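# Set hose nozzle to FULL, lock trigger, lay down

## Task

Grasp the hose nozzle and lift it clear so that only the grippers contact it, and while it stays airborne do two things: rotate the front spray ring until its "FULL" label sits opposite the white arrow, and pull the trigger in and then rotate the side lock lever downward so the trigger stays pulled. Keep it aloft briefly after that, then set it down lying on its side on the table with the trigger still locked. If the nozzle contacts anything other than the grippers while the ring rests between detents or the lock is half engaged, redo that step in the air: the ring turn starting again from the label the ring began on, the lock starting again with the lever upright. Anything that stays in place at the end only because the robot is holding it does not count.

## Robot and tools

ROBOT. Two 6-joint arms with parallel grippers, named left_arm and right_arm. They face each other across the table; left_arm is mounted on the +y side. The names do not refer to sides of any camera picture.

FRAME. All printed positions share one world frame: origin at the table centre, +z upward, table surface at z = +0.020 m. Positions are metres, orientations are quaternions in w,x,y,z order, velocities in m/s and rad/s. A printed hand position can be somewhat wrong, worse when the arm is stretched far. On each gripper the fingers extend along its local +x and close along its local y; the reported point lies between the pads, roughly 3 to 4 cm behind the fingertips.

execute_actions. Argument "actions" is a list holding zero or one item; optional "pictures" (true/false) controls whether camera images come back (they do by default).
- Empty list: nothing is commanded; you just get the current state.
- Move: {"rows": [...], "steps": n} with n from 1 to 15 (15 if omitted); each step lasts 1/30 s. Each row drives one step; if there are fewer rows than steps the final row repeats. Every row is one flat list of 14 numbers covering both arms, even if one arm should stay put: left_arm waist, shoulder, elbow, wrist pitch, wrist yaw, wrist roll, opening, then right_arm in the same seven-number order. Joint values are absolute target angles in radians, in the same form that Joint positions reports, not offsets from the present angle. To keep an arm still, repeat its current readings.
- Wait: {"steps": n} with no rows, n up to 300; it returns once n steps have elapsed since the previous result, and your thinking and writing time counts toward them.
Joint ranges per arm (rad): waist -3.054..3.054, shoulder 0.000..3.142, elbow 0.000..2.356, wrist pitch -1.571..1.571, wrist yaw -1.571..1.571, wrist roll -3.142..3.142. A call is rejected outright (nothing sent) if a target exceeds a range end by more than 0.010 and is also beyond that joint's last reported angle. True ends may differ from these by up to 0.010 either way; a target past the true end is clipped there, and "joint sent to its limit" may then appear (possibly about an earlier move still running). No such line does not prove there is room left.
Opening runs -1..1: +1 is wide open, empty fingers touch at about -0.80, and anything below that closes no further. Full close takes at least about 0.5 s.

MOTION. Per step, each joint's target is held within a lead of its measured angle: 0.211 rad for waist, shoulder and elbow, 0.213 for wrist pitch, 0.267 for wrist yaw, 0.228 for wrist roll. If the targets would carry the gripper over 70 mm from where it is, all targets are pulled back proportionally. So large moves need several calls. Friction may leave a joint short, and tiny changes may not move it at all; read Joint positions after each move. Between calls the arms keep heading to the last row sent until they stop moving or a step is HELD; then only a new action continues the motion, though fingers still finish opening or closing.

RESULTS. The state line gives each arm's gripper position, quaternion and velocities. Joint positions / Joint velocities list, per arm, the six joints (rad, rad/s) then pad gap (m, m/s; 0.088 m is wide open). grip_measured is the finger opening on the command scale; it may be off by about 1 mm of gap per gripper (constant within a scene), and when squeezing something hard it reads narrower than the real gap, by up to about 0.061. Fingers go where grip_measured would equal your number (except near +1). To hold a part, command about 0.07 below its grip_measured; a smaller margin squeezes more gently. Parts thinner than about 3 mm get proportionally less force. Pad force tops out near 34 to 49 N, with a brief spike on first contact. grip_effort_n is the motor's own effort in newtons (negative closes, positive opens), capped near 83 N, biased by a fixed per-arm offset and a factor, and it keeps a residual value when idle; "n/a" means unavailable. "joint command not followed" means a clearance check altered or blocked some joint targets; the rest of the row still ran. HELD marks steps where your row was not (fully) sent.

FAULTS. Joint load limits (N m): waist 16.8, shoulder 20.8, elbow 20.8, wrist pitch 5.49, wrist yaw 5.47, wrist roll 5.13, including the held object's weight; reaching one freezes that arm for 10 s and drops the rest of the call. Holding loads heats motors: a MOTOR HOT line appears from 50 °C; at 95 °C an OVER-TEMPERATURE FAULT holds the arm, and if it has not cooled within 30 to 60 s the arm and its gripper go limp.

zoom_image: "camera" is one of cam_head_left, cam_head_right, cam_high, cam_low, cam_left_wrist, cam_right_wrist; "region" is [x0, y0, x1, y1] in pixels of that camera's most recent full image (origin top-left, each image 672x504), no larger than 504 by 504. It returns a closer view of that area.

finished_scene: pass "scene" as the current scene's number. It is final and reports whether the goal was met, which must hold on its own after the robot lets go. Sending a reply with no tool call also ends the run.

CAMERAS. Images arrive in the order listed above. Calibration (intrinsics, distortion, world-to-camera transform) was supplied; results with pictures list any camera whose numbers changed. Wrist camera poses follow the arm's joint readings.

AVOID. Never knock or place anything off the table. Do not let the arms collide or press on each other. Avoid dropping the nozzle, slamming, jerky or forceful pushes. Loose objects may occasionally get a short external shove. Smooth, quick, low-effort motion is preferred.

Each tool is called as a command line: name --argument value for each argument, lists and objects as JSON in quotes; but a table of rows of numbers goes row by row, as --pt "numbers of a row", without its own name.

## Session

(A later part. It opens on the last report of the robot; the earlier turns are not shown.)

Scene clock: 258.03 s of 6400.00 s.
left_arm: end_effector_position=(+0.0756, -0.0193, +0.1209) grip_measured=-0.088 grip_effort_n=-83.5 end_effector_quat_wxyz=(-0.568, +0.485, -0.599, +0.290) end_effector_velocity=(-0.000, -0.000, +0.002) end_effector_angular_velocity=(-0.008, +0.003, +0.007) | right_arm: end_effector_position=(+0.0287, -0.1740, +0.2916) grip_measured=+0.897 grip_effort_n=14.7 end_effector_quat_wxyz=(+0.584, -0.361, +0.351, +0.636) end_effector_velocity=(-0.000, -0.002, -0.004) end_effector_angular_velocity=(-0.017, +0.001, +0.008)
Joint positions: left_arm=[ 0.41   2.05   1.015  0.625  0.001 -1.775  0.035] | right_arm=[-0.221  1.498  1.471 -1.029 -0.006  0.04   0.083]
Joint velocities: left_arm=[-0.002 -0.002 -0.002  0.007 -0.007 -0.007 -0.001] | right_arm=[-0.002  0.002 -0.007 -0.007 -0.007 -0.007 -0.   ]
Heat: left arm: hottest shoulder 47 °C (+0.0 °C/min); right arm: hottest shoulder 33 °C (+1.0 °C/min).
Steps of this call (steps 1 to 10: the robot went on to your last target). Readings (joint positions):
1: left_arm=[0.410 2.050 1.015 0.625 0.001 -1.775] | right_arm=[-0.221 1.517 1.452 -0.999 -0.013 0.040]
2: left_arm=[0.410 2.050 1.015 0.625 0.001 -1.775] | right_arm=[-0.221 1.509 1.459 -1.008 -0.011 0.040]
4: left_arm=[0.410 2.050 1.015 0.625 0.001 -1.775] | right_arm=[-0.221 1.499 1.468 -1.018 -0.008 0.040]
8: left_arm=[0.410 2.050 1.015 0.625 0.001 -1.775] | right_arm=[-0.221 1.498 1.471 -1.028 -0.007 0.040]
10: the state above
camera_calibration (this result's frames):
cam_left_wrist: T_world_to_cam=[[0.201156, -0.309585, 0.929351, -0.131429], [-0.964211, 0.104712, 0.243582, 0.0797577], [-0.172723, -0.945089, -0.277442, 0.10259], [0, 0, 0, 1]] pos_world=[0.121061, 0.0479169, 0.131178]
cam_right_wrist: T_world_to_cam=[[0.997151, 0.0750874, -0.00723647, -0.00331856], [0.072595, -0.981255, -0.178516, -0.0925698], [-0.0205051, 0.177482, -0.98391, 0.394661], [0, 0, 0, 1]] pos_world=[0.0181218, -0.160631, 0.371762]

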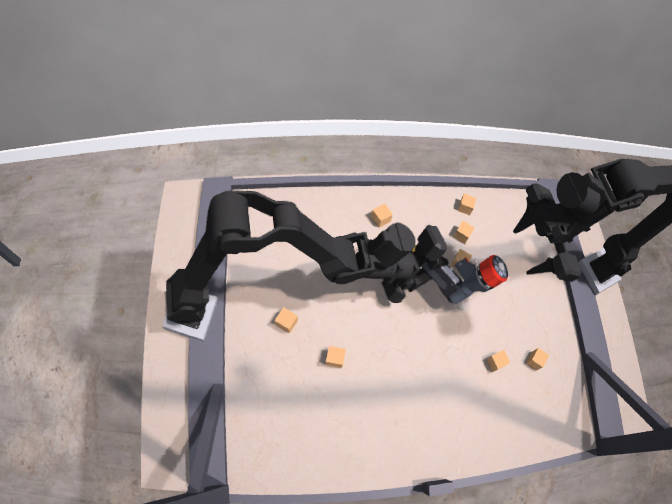

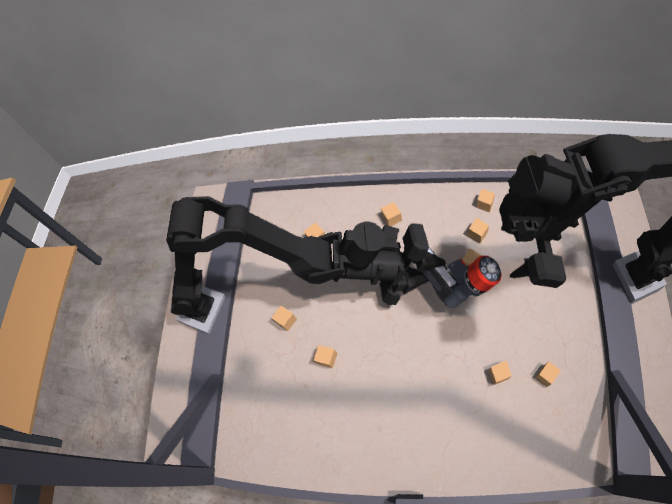

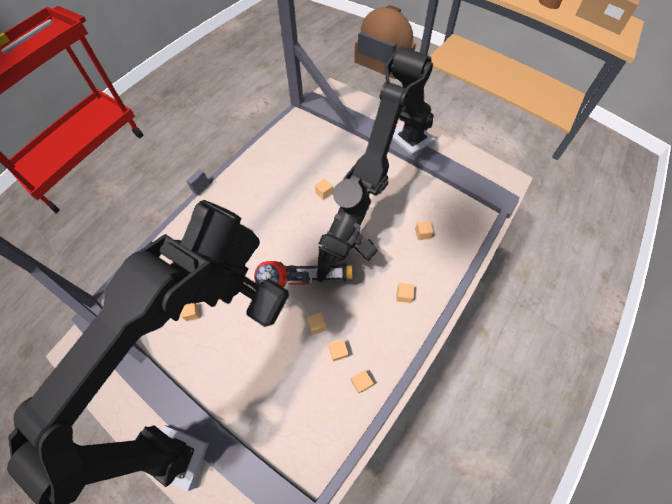

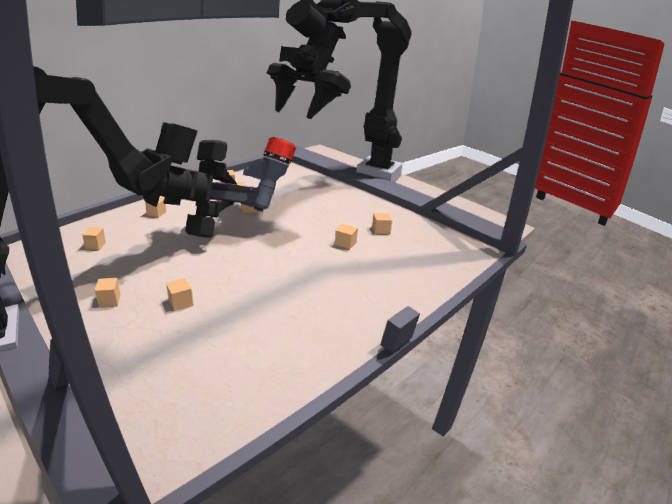

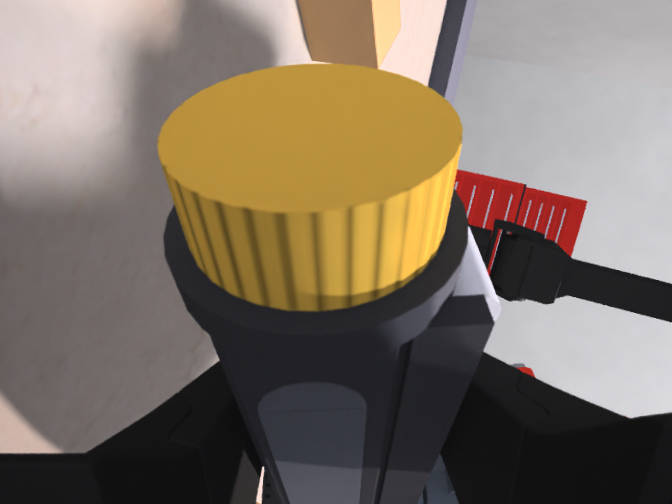

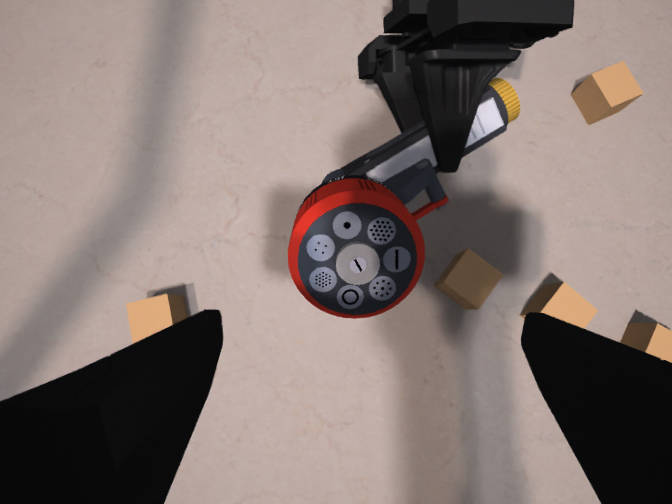

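execute_actions --actions '[{"rows": [[0.398,2.038,0.998,0.672,0.0,-1.772,-0.16,-0.220,1.498,1.476,-1.033,0.0,0.045,0.75],[0.384,2.030,0.975,0.707,0.0,-1.761,-0.16,-0.220,1.498,1.476,-1.033,0.0,0.045,0.6],[0.371,2.021,0.953,0.742,0.0,-1.750,-0.16,-0.220,1.498,1.476,-1.033,0.0,0.045,0.45],[0.357,2.013,0.931,0.778,0.0,-1.739,-0.16,-0.220,1.498,1.476,-1.033,0.0,0.045,0.3],[0.344,2.004,0.908,0.813,0.0,-1.728,-0.16,-0.220,1.498,1.476,-1.033,0.0,0.045,0.15],[0.331,1.995,0.886,0.848,0.0,-1.718,-0.16,-0.220,1.498,1.476,-1.033,0.0,0.045,0.0],[0.317,1.987,0.864,0.883,0.0,-1.707,-0.16,-0.220,1.498,1.476,-1.033,0.0,0.045,-0.15],[0.304,1.978,0.841,0.918,0.0,-1.696,-0.16,-0.220,1.498,1.476,-1.033,0.0,0.045,-0.3],[0.290,1.970,0.819,0.953,0.0,-1.685,-0.16,-0.220,1.498,1.476,-1.033,0.0,0.045,-0.45],[0.277,1.961,0.797,0.989,0.0,-1.674,-0.16,-0.220,1.498,1.476,-1.033,0.0,0.045,-0.6],[0.264,1.952,0.774,1.024,0.0,-1.663,-0.16,-0.220,1.498,1.476,-1.033,0.0,0.045,-0.7],[0.250,1.944,0.752,1.059,0.0,-1.652,-0.16,-0.220,1.498,1.476,-1.033,0.0,0.045,-0.78],[0.237,1.935,0.729,1.094,0.0,-1.641,-0.16,-0.220,1.498,1.476,-1.033,0.0,0.045,-0.82],[0.223,1.927,0.707,1.129,0.0,-1.630,-0.16,-0.220,1.498,1.476,-1.033,0.0,0.045,-0.85],[0.210,1.918,0.685,1.164,0.0,-1.619,-0.16,-0.220,1.498,1.476,-1.033,0.0,0.045,-0.85]], "steps": 15}]' --pictures false

execute_actions --actions '[{"rows": [[0.197,1.909,0.662,1.199,0.0,-1.609,-0.16,-0.213,1.503,1.451,-0.972,0.0,0.043,-0.85],[0.183,1.901,0.640,1.235,0.0,-1.598,-0.16,-0.206,1.508,1.426,-0.911,0.0,0.042,-0.85],[0.170,1.892,0.618,1.270,0.0,-1.587,-0.16,-0.199,1.513,1.401,-0.850,0.0,0.040,-0.85],[0.156,1.884,0.595,1.305,0.0,-1.576,-0.16,-0.192,1.518,1.376,-0.789,0.0,0.039,-0.85],[0.143,1.875,0.573,1.340,0.0,-1.565,-0.16,-0.185,1.523,1.351,-0.728,0.0,0.037,-0.85],[0.143,1.875,0.573,1.340,0.0,-1.565,-0.16,-0.178,1.527,1.326,-0.667,0.0,0.036,-0.85],[0.143,1.875,0.573,1.340,0.0,-1.565,-0.16,-0.171,1.532,1.301,-0.606,0.0,0.034,-0.85],[0.143,1.875,0.573,1.340,0.0,-1.565,-0.16,-0.163,1.537,1.276,-0.545,0.0,0.033,-0.85],[0.143,1.875,0.573,1.340,0.0,-1.565,-0.16,-0.156,1.542,1.251,-0.484,0.0,0.031,-0.85],[0.143,1.875,0.573,1.340,0.0,-1.565,-0.16,-0.149,1.547,1.226,-0.423,0.0,0.030,-0.85],[0.143,1.875,0.573,1.340,0.0,-1.565,-0.16,-0.142,1.552,1.201,-0.362,0.0,0.028,-0.85],[0.143,1.875,0.573,1.340,0.0,-1.565,-0.16,-0.135,1.557,1.176,-0.301,0.0,0.027,-0.85],[0.143,1.875,0.573,1.340,0.0,-1.565,-0.16,-0.128,1.562,1.151,-0.240,0.0,0.025,-0.85],[0.143,1.875,0.573,1.340,0.0,-1.565,-0.16,-0.121,1.567,1.126,-0.179,0.0,0.024,-0.85],[0.143,1.875,0.573,1.340,0.0,-1.565,-0.16,-0.114,1.572,1.101,-0.118,0.0,0.022,-0.85]], "steps": 15}]' --pictures false

execute_actions --actions '[{"rows": [[0.143,1.875,0.573,1.340,0.0,-1.565,-0.16,-0.107,1.576,1.076,-0.057,0.0,0.021,-0.85],[0.143,1.875,0.573,1.340,0.0,-1.565,-0.16,-0.100,1.581,1.051,0.004,0.0,0.019,-0.85],[0.143,1.875,0.573,1.340,0.0,-1.565,-0.16,-0.093,1.586,1.027,0.065,0.0,0.018,-0.85],[0.143,1.875,0.573,1.340,0.0,-1.565,-0.16,-0.086,1.591,1.002,0.126,0.0,0.016,-0.85],[0.143,1.875,0.573,1.340,0.0,-1.565,-0.16,-0.079,1.596,0.977,0.187,0.0,0.015,-0.85],[0.143,1.875,0.573,1.340,0.0,-1.565,-0.16,-0.072,1.601,0.952,0.248,0.0,0.013,-0.85],[0.143,1.875,0.573,1.340,0.0,-1.565,-0.16,-0.064,1.606,0.927,0.309,0.0,0.012,-0.85],[0.143,1.875,0.573,1.340,0.0,-1.565,-0.16,-0.057,1.611,0.902,0.370,0.0,0.010,-0.85],[0.143,1.875,0.573,1.340,0.0,-1.565,-0.16,-0.050,1.616,0.877,0.431,0.0,0.009,-0.85],[0.143,1.875,0.573,1.340,0.0,-1.565,-0.16,-0.043,1.621,0.852,0.492,0.0,0.007,-0.85],[0.143,1.875,0.573,1.340,0.0,-1.565,-0.16,-0.036,1.625,0.827,0.553,0.0,0.006,-0.85],[0.143,1.875,0.573,1.340,0.0,-1.565,-0.16,-0.029,1.630,0.802,0.614,0.0,0.004,-0.85],[0.143,1.875,0.573,1.340,0.0,-1.565,-0.16,-0.022,1.635,0.777,0.675,0.0,0.003,-0.85],[0.143,1.875,0.573,1.340,0.0,-1.565,-0.16,-0.015,1.640,0.752,0.736,0.0,0.0,-0.85],[0.143,1.875,0.573,1.340,0.0,-1.565,-0.16,-0.008,1.645,0.727,0.797,0.0,-0.004,-0.85]], "steps": 15}]' --pictures false

execute_actions --actions '[{"steps": 15}]'

Scene clock: 298.67 s of 6400.00 s.
left_arm: end_effector_position=(-0.0097, +0.0207, +0.1504) grip_measured=-0.088 grip_effort_n=-83.5 end_effector_quat_wxyz=(-0.512, +0.466, -0.565, +0.448) end_effector_velocity=(-0.176, +0.128, +0.133) end_effector_angular_velocity=(-0.683, -0.268, -0.425) | right_arm: end_effector_position=(+0.0287, -0.1742, +0.2915) grip_measured=-0.702 grip_effort_n=-11.4 end_effector_quat_wxyz=(+0.584, -0.361, +0.352, +0.636) end_effector_velocity=(-0.002, -0.002, +0.001) end_effector_angular_velocity=(-0.003, +0.003, +0.012)
Joint positions: left_arm=[ 0.24   1.968  0.733  1.073 -0.001 -1.646  0.035] | right_arm=[-0.221  1.498  1.471 -1.03  -0.006  0.04   0.005]
Joint velocities: left_arm=[-0.383 -0.315 -0.632  0.989 -0.007  0.3   -0.   ] | right_arm=[ 0.002 -0.002  0.002 -0.007 -0.007 -0.007 -0.106]
Heat: left arm: hottest shoulder 48 °C (+1.0 °C/min); right arm: hottest shoulder 33 °C (+0.0 °C/min).
Steps of this call (steps 1 to 30: the robot went on to your last target; steps 31 to 90: nothing new was sent; then 37.13 s passed at rest; steps 91 to 105: all 15 steps of this action). Readings (joint positions):
91: left_arm=[0.409 2.050 1.011 0.633 0.001 -1.775] | right_arm=[-0.221 1.498 1.471 -1.030 -0.006 0.040]
92: left_arm=[0.407 2.050 1.002 0.652 0.000 -1.775] | right_arm=[-0.221 1.498 1.471 -1.030 -0.006 0.040]
94: left_arm=[0.394 2.049 0.972 0.705 -0.001 -1.762] | right_arm=[-0.221 1.498 1.471 -1.030 -0.006 0.040]
98: left_arm=[0.339 2.032 0.886 0.827 -0.001 -1.722] | right_arm=[-0.221 1.498 1.471 -1.030 -0.006 0.040]
105: the state above

Scene clock: 299.17 s of 6400.00 s.
left_arm: end_effector_position=(-0.0512, +0.0588, +0.1783) grip_measured=-0.088 grip_effort_n=-83.5 end_effector_quat_wxyz=(+0.466, -0.461, +0.535, -0.533) end_effector_velocity=(+0.000, +0.003, -0.008) end_effector_angular_velocity=(+0.030, -0.012, +0.005) | right_arm: end_effector_position=(-0.0183, -0.0948, +0.2644) grip_measured=-0.817 grip_effort_n=-83.5 end_effector_quat_wxyz=(+0.607, -0.231, +0.210, +0.731) end_effector_velocity=(-0.113, +0.099, -0.068) end_effector_angular_velocity=(+0.858, +0.128, +0.244)
Joint positions: left_arm=[ 0.143  1.902  0.571  1.324  0.001 -1.568  0.035] | right_arm=[-0.132  1.55   1.171 -0.255 -0.005  0.031  0.   ]
Joint velocities: left_arm=[-0.002 -0.002 -0.012 -0.022 -0.007  0.007 -0.001] | right_arm=[ 0.208  0.144 -0.74   1.751 -0.007 -0.051  0.   ]
Heat: left arm: hottest shoulder 48 °C (+1.0 °C/min); right arm: hottest shoulder 33 °C (+0.0 °C/min).
Steps of this call (steps 1 to 15: all 15 steps of this action). Readings (joint positions):
1: left_arm=[0.227 1.957 0.711 1.108 -0.001 -1.635] | right_arm=[-0.220 1.498 1.470 -1.022 -0.006 0.040]
2: left_arm=[0.214 1.948 0.689 1.143 -0.001 -1.625] | right_arm=[-0.218 1.498 1.463 -0.990 -0.005 0.040]
4: left_arm=[0.188 1.930 0.645 1.213 -0.001 -1.603] | right_arm=[-0.210 1.498 1.436 -0.894 -0.005 0.040]
8: left_arm=[0.146 1.905 0.584 1.303 0.001 -1.575] | right_arm=[-0.182 1.510 1.347 -0.676 -0.005 0.040]
15: the state above

Scene clock: 299.67 s of 6400.00 s.
left_arm: end_effector_position=(-0.0512, +0.0589, +0.1786) grip_measured=-0.088 grip_effort_n=-83.5 end_effector_quat_wxyz=(+0.465, -0.462, +0.534, -0.534) end_effector_velocity=(+0.002, -0.001, +0.003) end_effector_angular_velocity=(-0.011, +0.009, +0.020) | right_arm: end_effector_position=(-0.0691, -0.0880, +0.2529) grip_measured=-0.817 grip_effort_n=-83.5 end_effector_quat_wxyz=(+0.591, -0.064, +0.052, +0.802) end_effector_velocity=(-0.075, -0.083, -0.004) end_effector_angular_velocity=(+0.856, +0.167, +0.240)
Joint positions: left_arm=[ 0.143  1.902  0.571  1.326  0.001 -1.568  0.035] | right_arm=[-0.026  1.622  0.796  0.66  -0.005  0.007  0.   ]
Joint velocities: left_arm=[-0.002 -0.002  0.002  0.007 -0.022 -0.007  0.   ] | right_arm=[ 0.203  0.139 -0.759  1.766 -0.022 -0.095  0.   ]
Heat: left arm: hottest shoulder 48 °C (+1.0 °C/min); right arm: hottest shoulder 33 °C (+0.0 °C/min).
Steps of this call (steps 1 to 15: all 15 steps of this action). Readings (joint positions):
1: left_arm=[0.143 1.902 0.571 1.325 0.001 -1.568] | right_arm=[-0.125 1.555 1.146 -0.195 -0.005 0.029]
2: left_arm=[0.143 1.902 0.571 1.325 0.001 -1.568] | right_arm=[-0.118 1.559 1.121 -0.134 -0.005 0.028]
4: left_arm=[0.143 1.902 0.571 1.326 0.001 -1.568] | right_arm=[-0.104 1.568 1.072 -0.012 -0.005 0.025]
8: left_arm=[0.143 1.902 0.571 1.326 0.001 -1.568] | right_arm=[-0.076 1.588 0.972 0.234 -0.005 0.019]
15: the state above

Scene clock: 300.17 s of 6400.00 s.
left_arm: end_effector_position=(-0.0512, +0.0589, +0.1786) grip_measured=-0.088 grip_effort_n=-83.5 end_effector_quat_wxyz=(+0.465, -0.462, +0.534, -0.534) end_effector_velocity=(+0.002, +0.000, -0.001) end_effector_angular_velocity=(+0.008, +0.006, +0.010) | right_arm: end_effector_position=(-0.0744, -0.0948, +0.2536) grip_measured=-0.817 grip_effort_n=-83.5 end_effector_quat_wxyz=(+0.586, -0.039, +0.030, +0.809) end_effector_velocity=(+0.000, -0.001, -0.002) end_effector_angular_velocity=(-0.005, -0.008, +0.006)
Joint positions: left_arm=[ 0.143  1.902  0.571  1.326  0.001 -1.568  0.035] | right_arm=[-0.01   1.634  0.74   0.795 -0.005  0.001  0.   ]
Joint velocities: left_arm=[ 0.002 -0.002 -0.002 -0.007 -0.007 -0.007 -0.   ] | right_arm=[-0.002 -0.002 -0.002 -0.007 -0.007 -0.007  0.   ]
Heat: left arm: hottest shoulder 48 °C (+1.0 °C/min); right arm: hottest shoulder 33 °C (+0.0 °C/min).
Steps of this call (steps 1 to 15: the robot went on to your last target). Readings (joint positions):
1: left_arm=[0.143 1.902 0.571 1.326 0.001 -1.568] | right_arm=[-0.020 1.626 0.776 0.704 -0.005 0.005]
2: left_arm=[0.143 1.902 0.571 1.326 0.001 -1.568] | right_arm=[-0.015 1.628 0.763 0.731 -0.005 0.004]
4: left_arm=[0.143 1.902 0.571 1.326 0.001 -1.568] | right_arm=[-0.011 1.633 0.748 0.764 -0.005 0.002]
8: left_arm=[0.143 1.902 0.571 1.326 0.001 -1.568] | right_arm=[-0.010 1.634 0.742 0.790 -0.005 0.002]
15: the state above
camera_calibration (this result's frames):
cam_left_wrist: T_world_to_cam=[[-0.0372311, 0.066792, 0.997072, -0.181724], [-0.898898, 0.43366, -0.0626153, -0.0261377], [-0.436573, -0.898598, 0.0438936, 0.0969335], [0, 0, 0, 1]] pos_world=[0.0120576, 0.110577, 0.1753]
cam_right_wrist: T_world_to_cam=[[0.953798, 0.300192, 0.0123996, 0.106405], [0.136784, -0.397119, -0.907517, 0.23087], [-0.267505, 0.867284, -0.419833, 0.245119], [0, 0, 0, 1]] pos_world=[-0.0674974, -0.152847, 0.311108]

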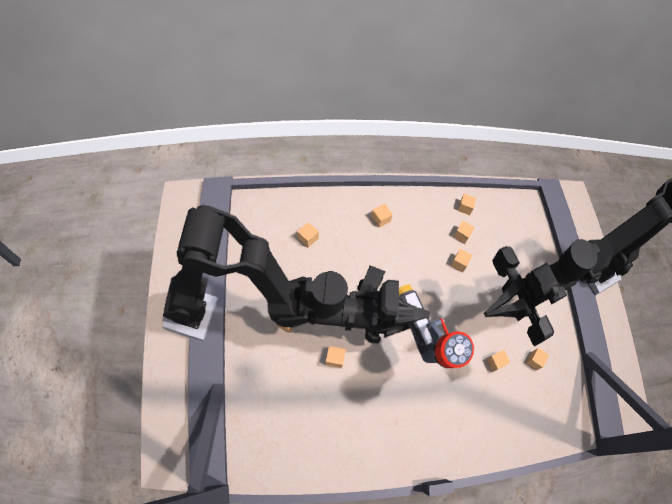

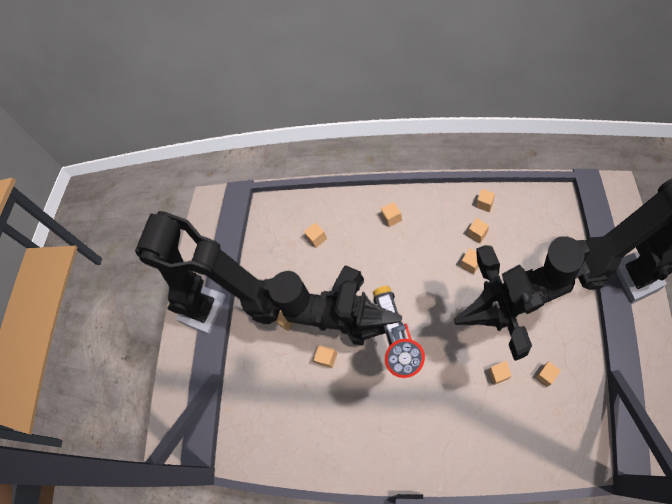

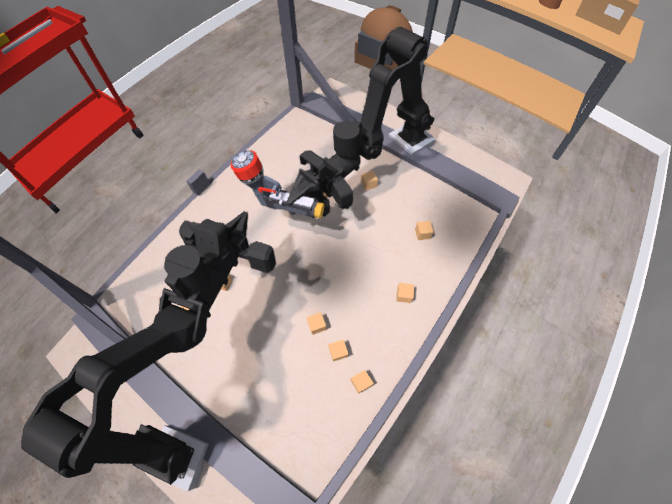

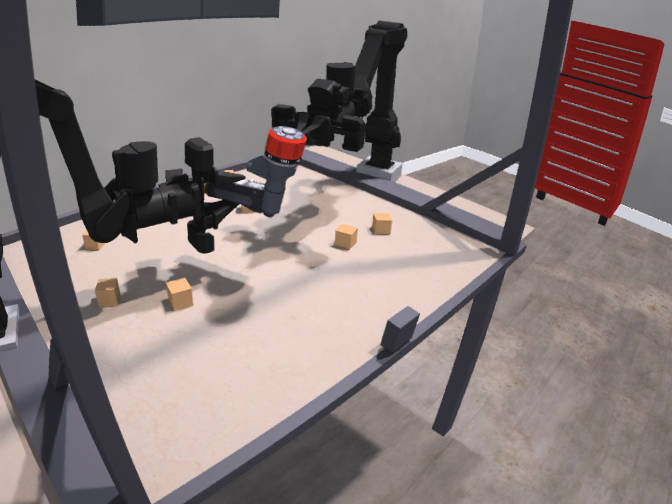

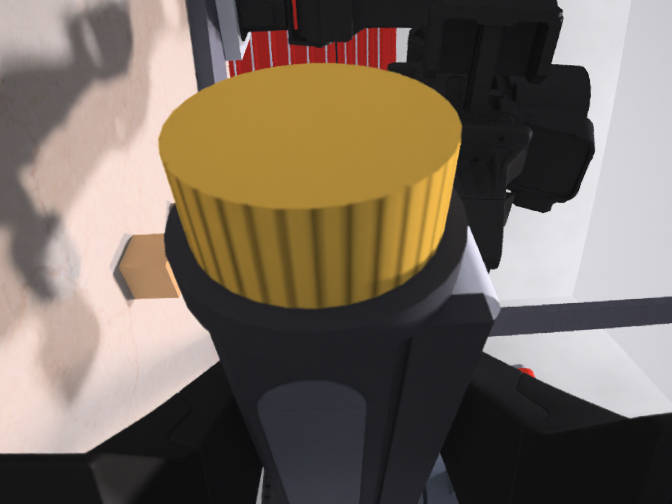

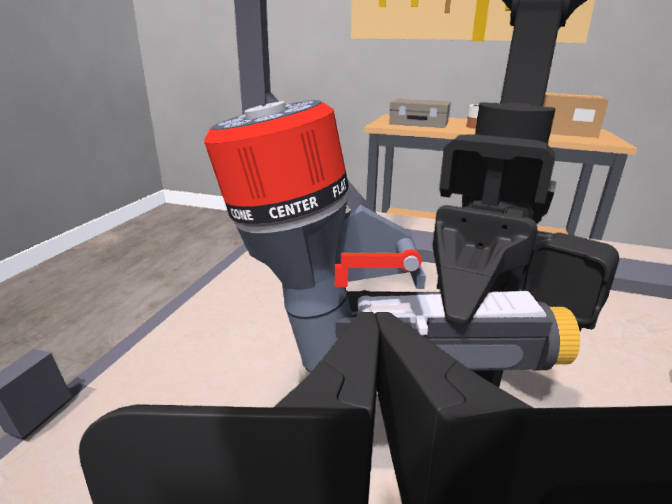

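zoom_image --camera "cam_right_wrist" --region '[290, 190, 470, 340]'

zoom_image --camera "cam_low" --region '[230, 110, 340, 220]'

Region (290, 190, 470, 340) of cam_right_wrist's 672x504 image, scaled by 2.800, with more detail than that image has.

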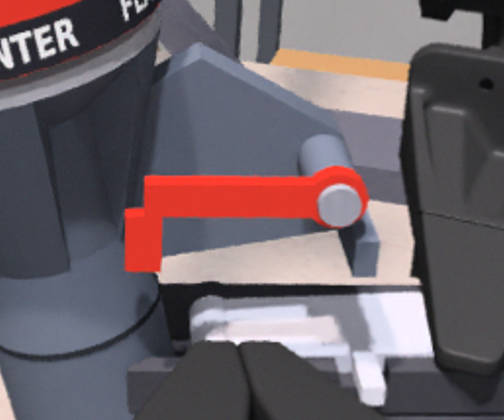

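Region (230, 110, 340, 220) of cam_low's 672x504 image, scaled by 4.582, with more detail than that image has.

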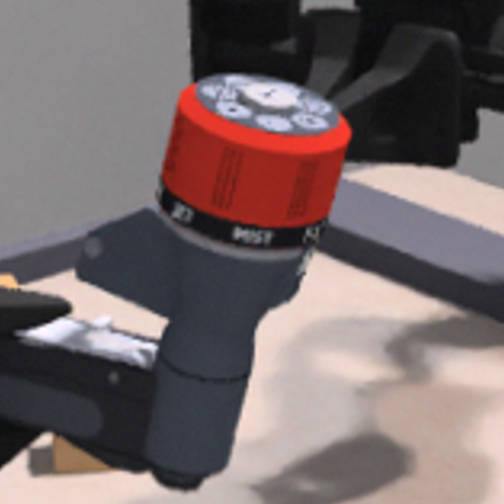

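execute_actions --actions '[]'

Scene clock: 309.77 s of 6400.00 s.
left_arm: end_effector_position=(-0.0512, +0.0589, +0.1786) grip_measured=-0.088 grip_effort_n=-83.5 end_effector_quat_wxyz=(+0.465, -0.462, +0.534, -0.534) end_effector_velocity=(-0.002, -0.000, +0.001) end_effector_angular_velocity=(-0.006, +0.008, -0.010) | right_arm: end_effector_position=(-0.0744, -0.0948, +0.2537) grip_measured=-0.817 grip_effort_n=-83.5 end_effector_quat_wxyz=(+0.586, -0.039, +0.029, +0.809) end_effector_velocity=(-0.002, -0.001, -0.004) end_effector_angular_velocity=(-0.015, +0.005, +0.019)
Joint positions: left_arm=[ 0.143  1.902  0.571  1.326  0.001 -1.568  0.035] | right_arm=[-0.01   1.634  0.74   0.795 -0.005  0.001  0.   ]
Joint velocities: left_arm=[-0.002  0.002  0.002  0.007  0.007 -0.007 -0.   ] | right_arm=[-0.002  0.002 -0.002 -0.007 -0.022  0.007  0.   ]
Heat: left arm: hottest shoulder 48 °C (+1.0 °C/min); right arm: hottest elbow 33 °C (+0.0 °C/min).
Steps of this call (steps 1 to 15: the robot went on to your last target; steps 16 to 90: nothing new was sent; then 6.60 s passed at rest). Readings (joint positions):
1: left_arm=[0.143 1.902 0.571 1.326 0.001 -1.568] | right_arm=[-0.010 1.634 0.740 0.795 -0.005 0.001]
2: left_arm=[0.143 1.902 0.571 1.326 0.001 -1.568] | right_arm=[-0.010 1.634 0.740 0.795 -0.005 0.001]
4: left_arm=[0.143 1.902 0.571 1.326 0.001 -1.568] | right_arm=[-0.010 1.634 0.740 0.795 -0.005 0.001]
8: left_arm=[0.143 1.902 0.571 1.326 0.001 -1.568] | right_arm=[-0.010 1.634 0.740 0.795 -0.005 0.001]
90: the state above
All arms were judged still, so your last target was given up. Only a new action makes them travel on or press farther. Fingers that are still opening or closing keep moving.
camera_calibration (this result's frames):
cam_left_wrist: T_world_to_cam=[[-0.0372311, 0.066792, 0.997072, -0.181724], [-0.898898, 0.43366, -0.0626153, -0.0261377], [-0.436573, -0.898598, 0.0438936, 0.0969335], [0, 0, 0, 1]] pos_world=[0.0120576, 0.110577, 0.1753]
cam_right_wrist: T_world_to_cam=[[0.9538, 0.300188, 0.0123968, 0.106404], [0.136678, -0.396789, -0.907677, 0.231013], [-0.267554, 0.867436, -0.419487, 0.24507], [0, 0, 0, 1]] pos_world=[-0.0674931, -0.15286, 0.311169]

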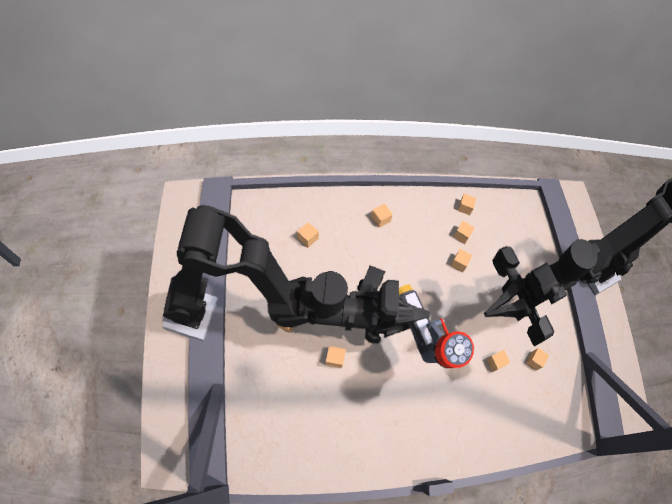

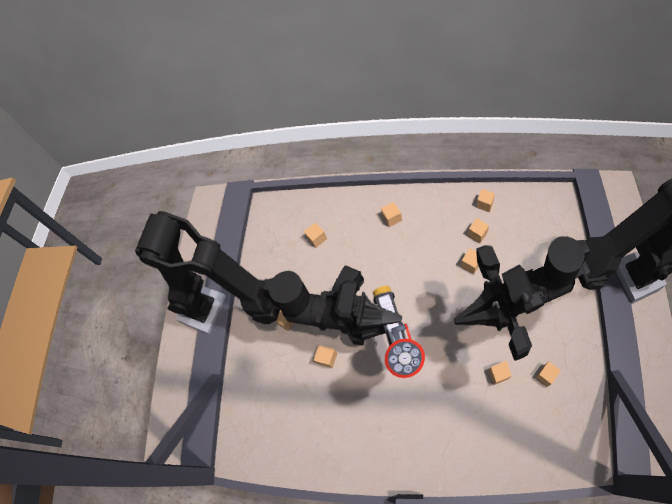

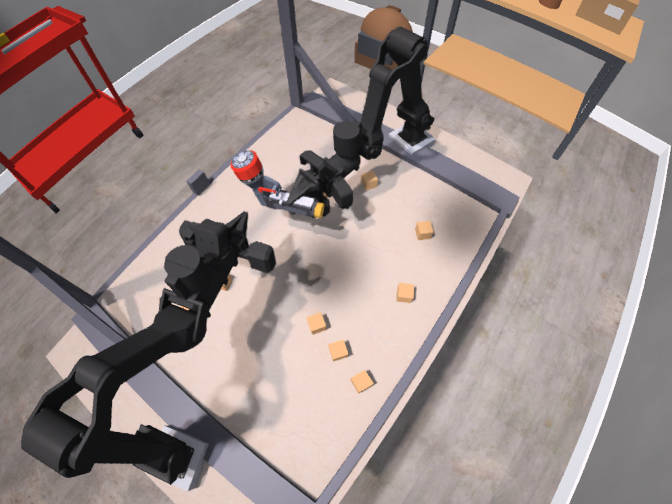

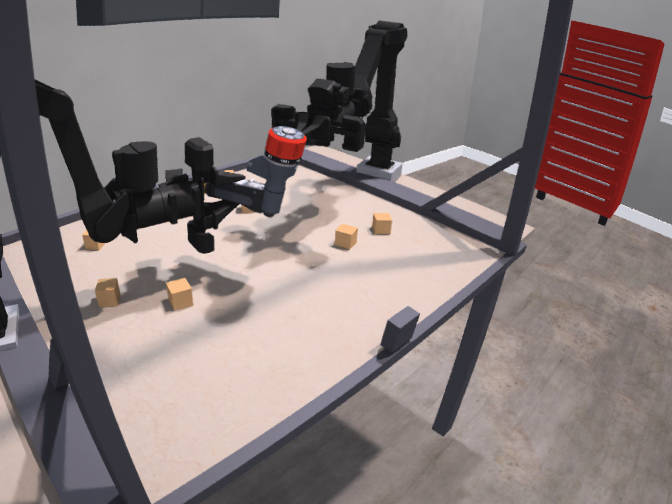

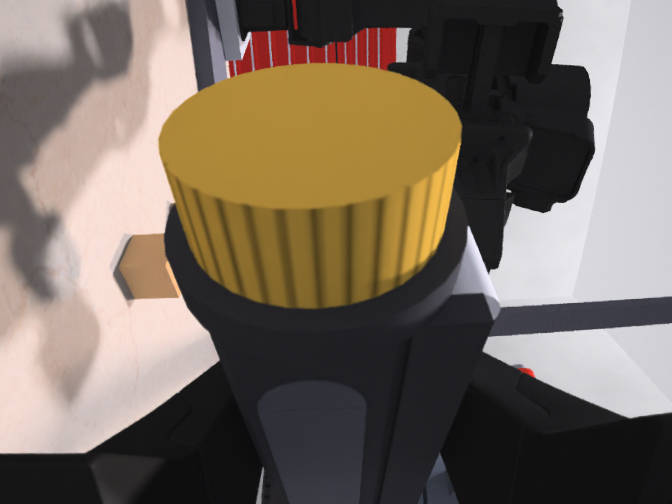

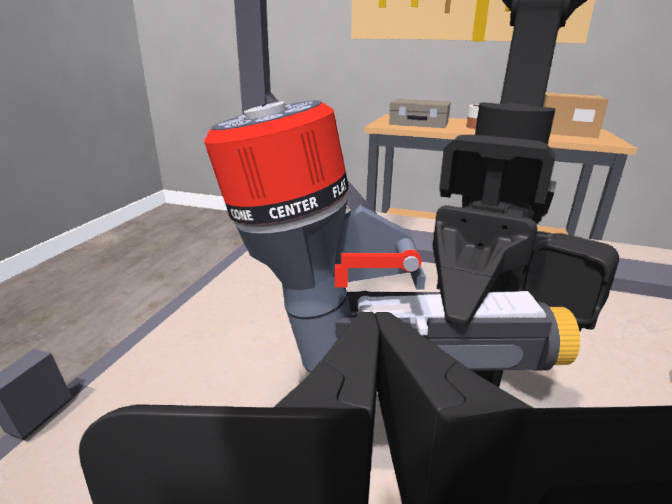

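zoom_image --camera "cam_high" --region '[200, 130, 360, 250]'

zoom_image --camera "cam_head_right" --region '[340, 270, 500, 390]'

zoom_image --camera "cam_head_left" --region '[370, 270, 530, 390]'

Region (200, 130, 360, 250) of cam_high's 672x504 image, scaled by 3.150, with more detail than that image has; it fills the top 378 rows of this view, and the rest is white.

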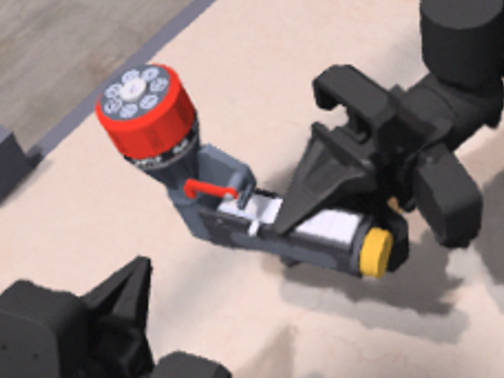

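Region (340, 270, 500, 390) of cam_head_right's 672x504 image, scaled by 3.150, with more detail than that image has; it fills the top 378 rows of this view, and the rest is white.

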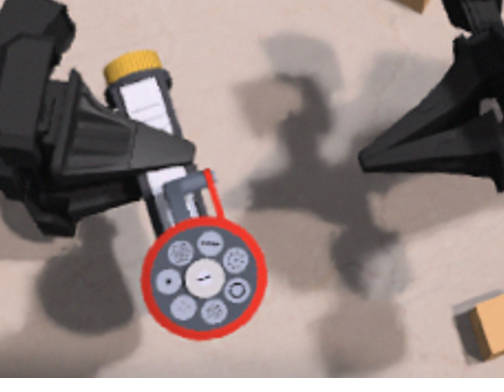

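Region (370, 270, 530, 390) of cam_head_left's 672x504 image, scaled by 3.150, with more detail than that image has; it fills the top 378 rows of this view, and the rest is white.

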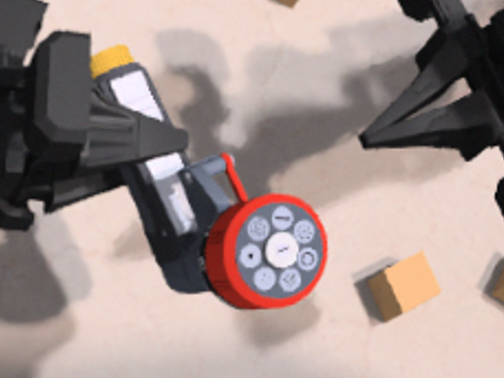

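execute_actions --actions '[{"rows": [[0.143,1.875,0.573,1.340,0.0,-1.565,-0.16,-0.009,1.655,0.745,0.797,0.0,-0.004,-0.85],[0.143,1.875,0.573,1.340,0.0,-1.565,-0.16,-0.010,1.668,0.758,0.797,0.0,-0.004,-0.85],[0.143,1.875,0.573,1.340,0.0,-1.565,-0.16,-0.011,1.684,0.774,0.797,0.0,-0.004,-0.85],[0.143,1.875,0.573,1.340,0.0,-1.565,-0.16,-0.012,1.701,0.791,0.797,0.0,-0.004,-0.85],[0.143,1.875,0.573,1.340,0.0,-1.565,-0.16,-0.013,1.719,0.809,0.797,0.0,-0.004,-0.85],[0.143,1.875,0.573,1.340,0.0,-1.565,-0.16,-0.014,1.737,0.828,0.797,0.0,-0.004,-0.85],[0.143,1.875,0.573,1.340,0.0,-1.565,-0.16,-0.015,1.755,0.847,0.797,0.0,-0.004,-0.85],[0.143,1.875,0.573,1.340,0.0,-1.565,-0.16,-0.016,1.773,0.866,0.797,0.0,-0.004,-0.85],[0.143,1.875,0.573,1.340,0.0,-1.565,-0.16,-0.017,1.790,0.884,0.797,0.0,-0.004,-0.85],[0.143,1.875,0.573,1.340,0.0,-1.565,-0.16,-0.018,1.806,0.901,0.797,0.0,-0.004,-0.85],[0.143,1.875,0.573,1.340,0.0,-1.565,-0.16,-0.019,1.820,0.917,0.797,0.0,-0.004,-0.85],[0.143,1.875,0.573,1.340,0.0,-1.565,-0.16,-0.020,1.832,0.930,0.797,0.0,-0.004,-0.85],[0.143,1.875,0.573,1.340,0.0,-1.565,-0.16,-0.021,1.842,0.941,0.797,0.0,-0.004,-0.85],[0.143,1.875,0.573,1.340,0.0,-1.565,-0.16,-0.022,1.849,0.949,0.797,0.0,-0.004,-0.85],[0.143,1.875,0.573,1.340,0.0,-1.565,-0.16,-0.023,1.853,0.953,0.797,0.0,-0.004,-0.85]], "steps": 15}]' --pictures false

execute_actions --actions '[{"steps": 25}]'

Scene clock: 345.47 s of 6400.00 s.
left_arm: end_effector_position=(-0.0512, +0.0589, +0.1786) grip_measured=-0.088 grip_effort_n=-83.5 end_effector_quat_wxyz=(+0.465, -0.462, +0.534, -0.534) end_effector_velocity=(+0.002, -0.001, +0.000) end_effector_angular_velocity=(+0.001, -0.008, +0.010) | right_arm: end_effector_position=(-0.0856, -0.0477, +0.2454) grip_measured=-0.817 grip_effort_n=-83.5 end_effector_quat_wxyz=(+0.589, -0.039, +0.030, +0.807) end_effector_velocity=(-0.009, +0.071, -0.008) end_effector_angular_velocity=(+0.018, +0.000, -0.009)
Joint positions: left_arm=[ 0.143  1.902  0.571  1.326  0.001 -1.568  0.035] | right_arm=[-0.018  1.821  0.925  0.797 -0.005  0.001  0.   ]
Joint velocities: left_arm=[ 0.002 -0.002  0.002 -0.007 -0.007  0.007  0.   ] | right_arm=[-0.032  0.261  0.286 -0.007 -0.022 -0.007  0.   ]
Heat: left arm: hottest shoulder 49 °C (+1.0 °C/min); right arm: hottest wrist pitch 36 °C (+3.0 °C/min).
Steps of this call (steps 1 to 90: nothing new was sent; then 32.20 s passed at rest; steps 91 to 105: all 15 steps of this action). Readings (joint positions):
91: left_arm=[0.143 1.902 0.571 1.326 0.001 -1.568] | right_arm=[-0.010 1.635 0.740 0.796 -0.005 0.001]
92: left_arm=[0.143 1.902 0.571 1.326 0.001 -1.568] | right_arm=[-0.010 1.639 0.742 0.797 -0.005 0.001]
94: left_arm=[0.143 1.902 0.571 1.326 0.001 -1.568] | right_arm=[-0.010 1.657 0.756 0.797 -0.005 0.001]
98: left_arm=[0.143 1.902 0.571 1.326 0.001 -1.568] | right_arm=[-0.011 1.723 0.817 0.797 -0.005 0.001]
105: the state above

Scene clock: 346.30 s of 6400.00 s.
left_arm: end_effector_position=(-0.0512, +0.0589, +0.1786) grip_measured=-0.088 grip_effort_n=-83.5 end_effector_quat_wxyz=(+0.465, -0.462, +0.534, -0.534) end_effector_velocity=(+0.000, +0.001, -0.005) end_effector_angular_velocity=(+0.023, +0.004, +0.005) | right_arm: end_effector_position=(-0.0857, -0.0427, +0.2452) grip_measured=-0.817 grip_effort_n=-83.5 end_effector_quat_wxyz=(+0.590, -0.038, +0.029, +0.806) end_effector_velocity=(+0.000, -0.000, -0.004) end_effector_angular_velocity=(-0.010, -0.010, +0.006)
Joint positions: left_arm=[ 0.143  1.902  0.571  1.326  0.001 -1.568  0.035] | right_arm=[-0.021  1.838  0.945  0.797 -0.005  0.001  0.   ]
Joint velocities: left_arm=[-0.002 -0.002 -0.002 -0.022 -0.007 -0.007 -0.   ] | right_arm=[-0.002  0.002 -0.002 -0.007 -0.007 -0.007  0.   ]
Heat: left arm: hottest shoulder 49 °C (+1.0 °C/min); right arm: hottest wrist pitch 36 °C (+3.0 °C/min).
Steps of this call (steps 1 to 25: the robot went on to your last target). Readings (joint positions):
1: left_arm=[0.143 1.902 0.571 1.326 0.001 -1.568] | right_arm=[-0.019 1.828 0.932 0.797 -0.005 0.001]
2: left_arm=[0.143 1.902 0.571 1.326 0.001 -1.568] | right_arm=[-0.020 1.832 0.937 0.797 -0.005 0.001]
4: left_arm=[0.143 1.902 0.571 1.326 0.001 -1.568] | right_arm=[-0.021 1.836 0.941 0.797 -0.005 0.001]
8: left_arm=[0.143 1.902 0.571 1.326 0.001 -1.568] | right_arm=[-0.021 1.837 0.944 0.797 -0.005 0.001]
25: the state above
camera_calibration (this result's frames):
cam_left_wrist: T_world_to_cam=[[-0.0372311, 0.066792, 0.997072, -0.181724], [-0.898898, 0.43366, -0.0626153, -0.0261377], [-0.436573, -0.898598, 0.0438936, 0.0969335], [0, 0, 0, 1]] pos_world=[0.0120576, 0.110577, 0.1753]
cam_right_wrist: T_world_to_cam=[[0.956848, 0.290325, 0.0123829, 0.101513], [0.132069, -0.396522, -0.908475, 0.245411], [-0.258843, 0.870908, -0.417755, 0.19377], [0, 0, 0, 1]] pos_world=[-0.079388, -0.100917, 0.302641]

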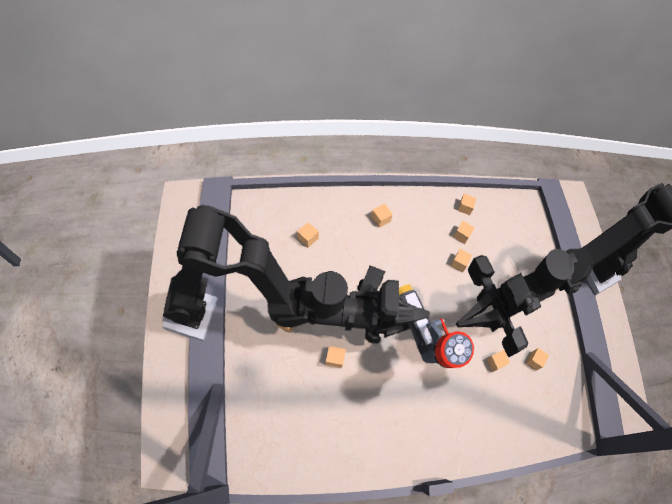

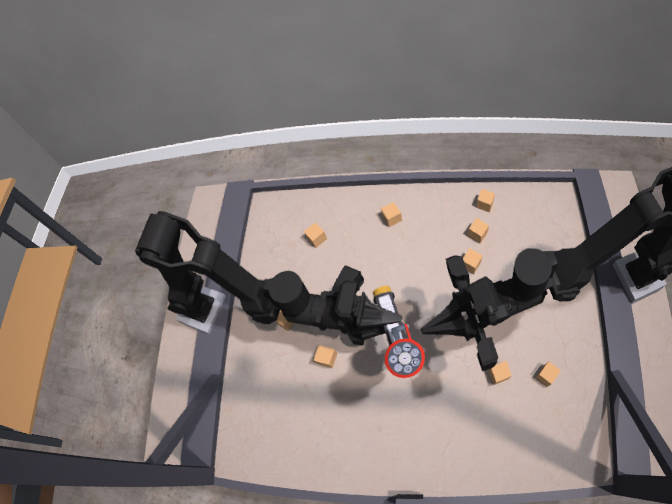

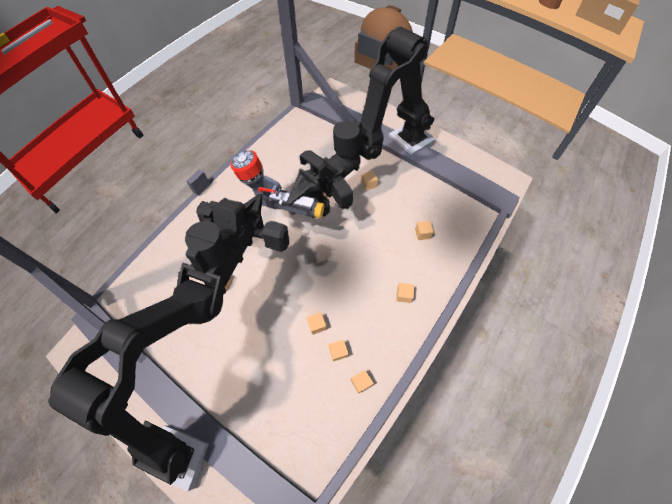

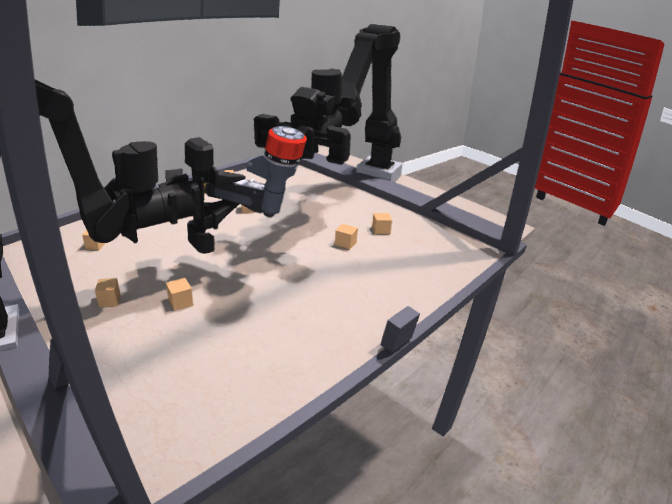

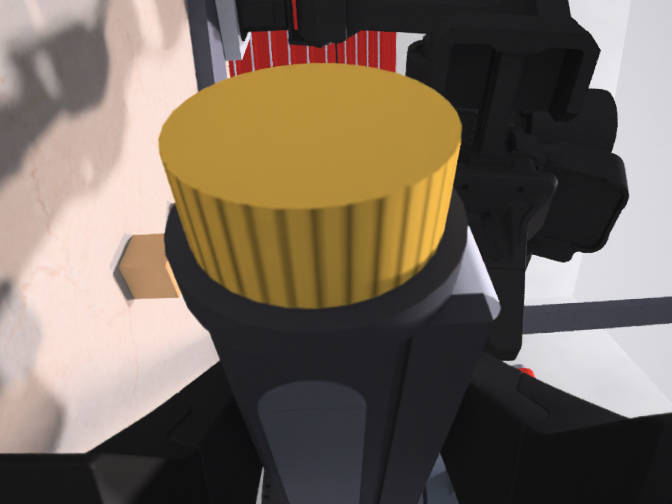

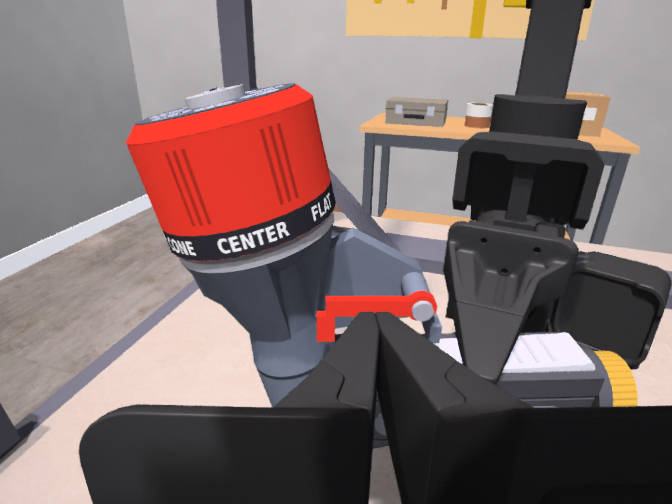

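zoom_image --camera "cam_right_wrist" --region '[300, 250, 460, 370]'

zoom_image --camera "cam_head_right" --region '[370, 300, 450, 360]'

zoom_image --camera "cam_head_left" --region '[410, 295, 490, 355]'

zoom_image --camera "cam_high" --region '[230, 160, 310, 220]'

Region (300, 250, 460, 370) of cam_right_wrist's 672x504 image, scaled by 3.150, with more detail than that image has; it fills the top 378 rows of this view, and the rest is white.

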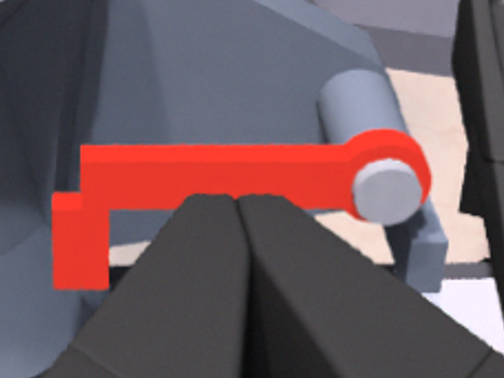

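Region (370, 300, 450, 360) of cam_head_right's 672x504 image, scaled by 6.300, with more detail than that image has; it fills the top 378 rows of this view, and the rest is white.

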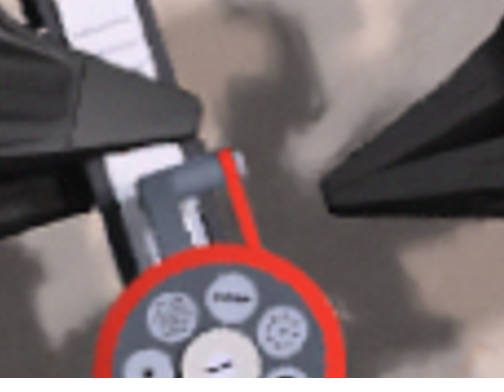

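Region (410, 295, 490, 355) of cam_head_left's 672x504 image, scaled by 6.300, with more detail than that image has; it fills the top 378 rows of this view, and the rest is white.

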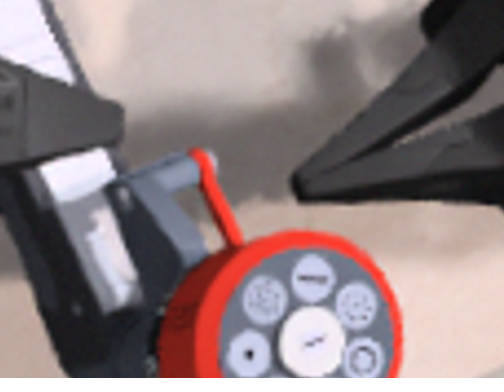

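Region (230, 160, 310, 220) of cam_high's 672x504 image, scaled by 6.300, with more detail than that image has; it fills the top 378 rows of this view, and the rest is white.

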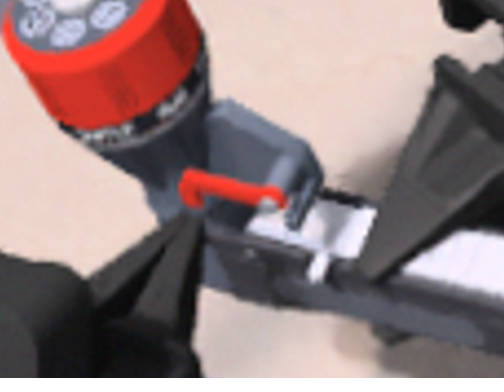

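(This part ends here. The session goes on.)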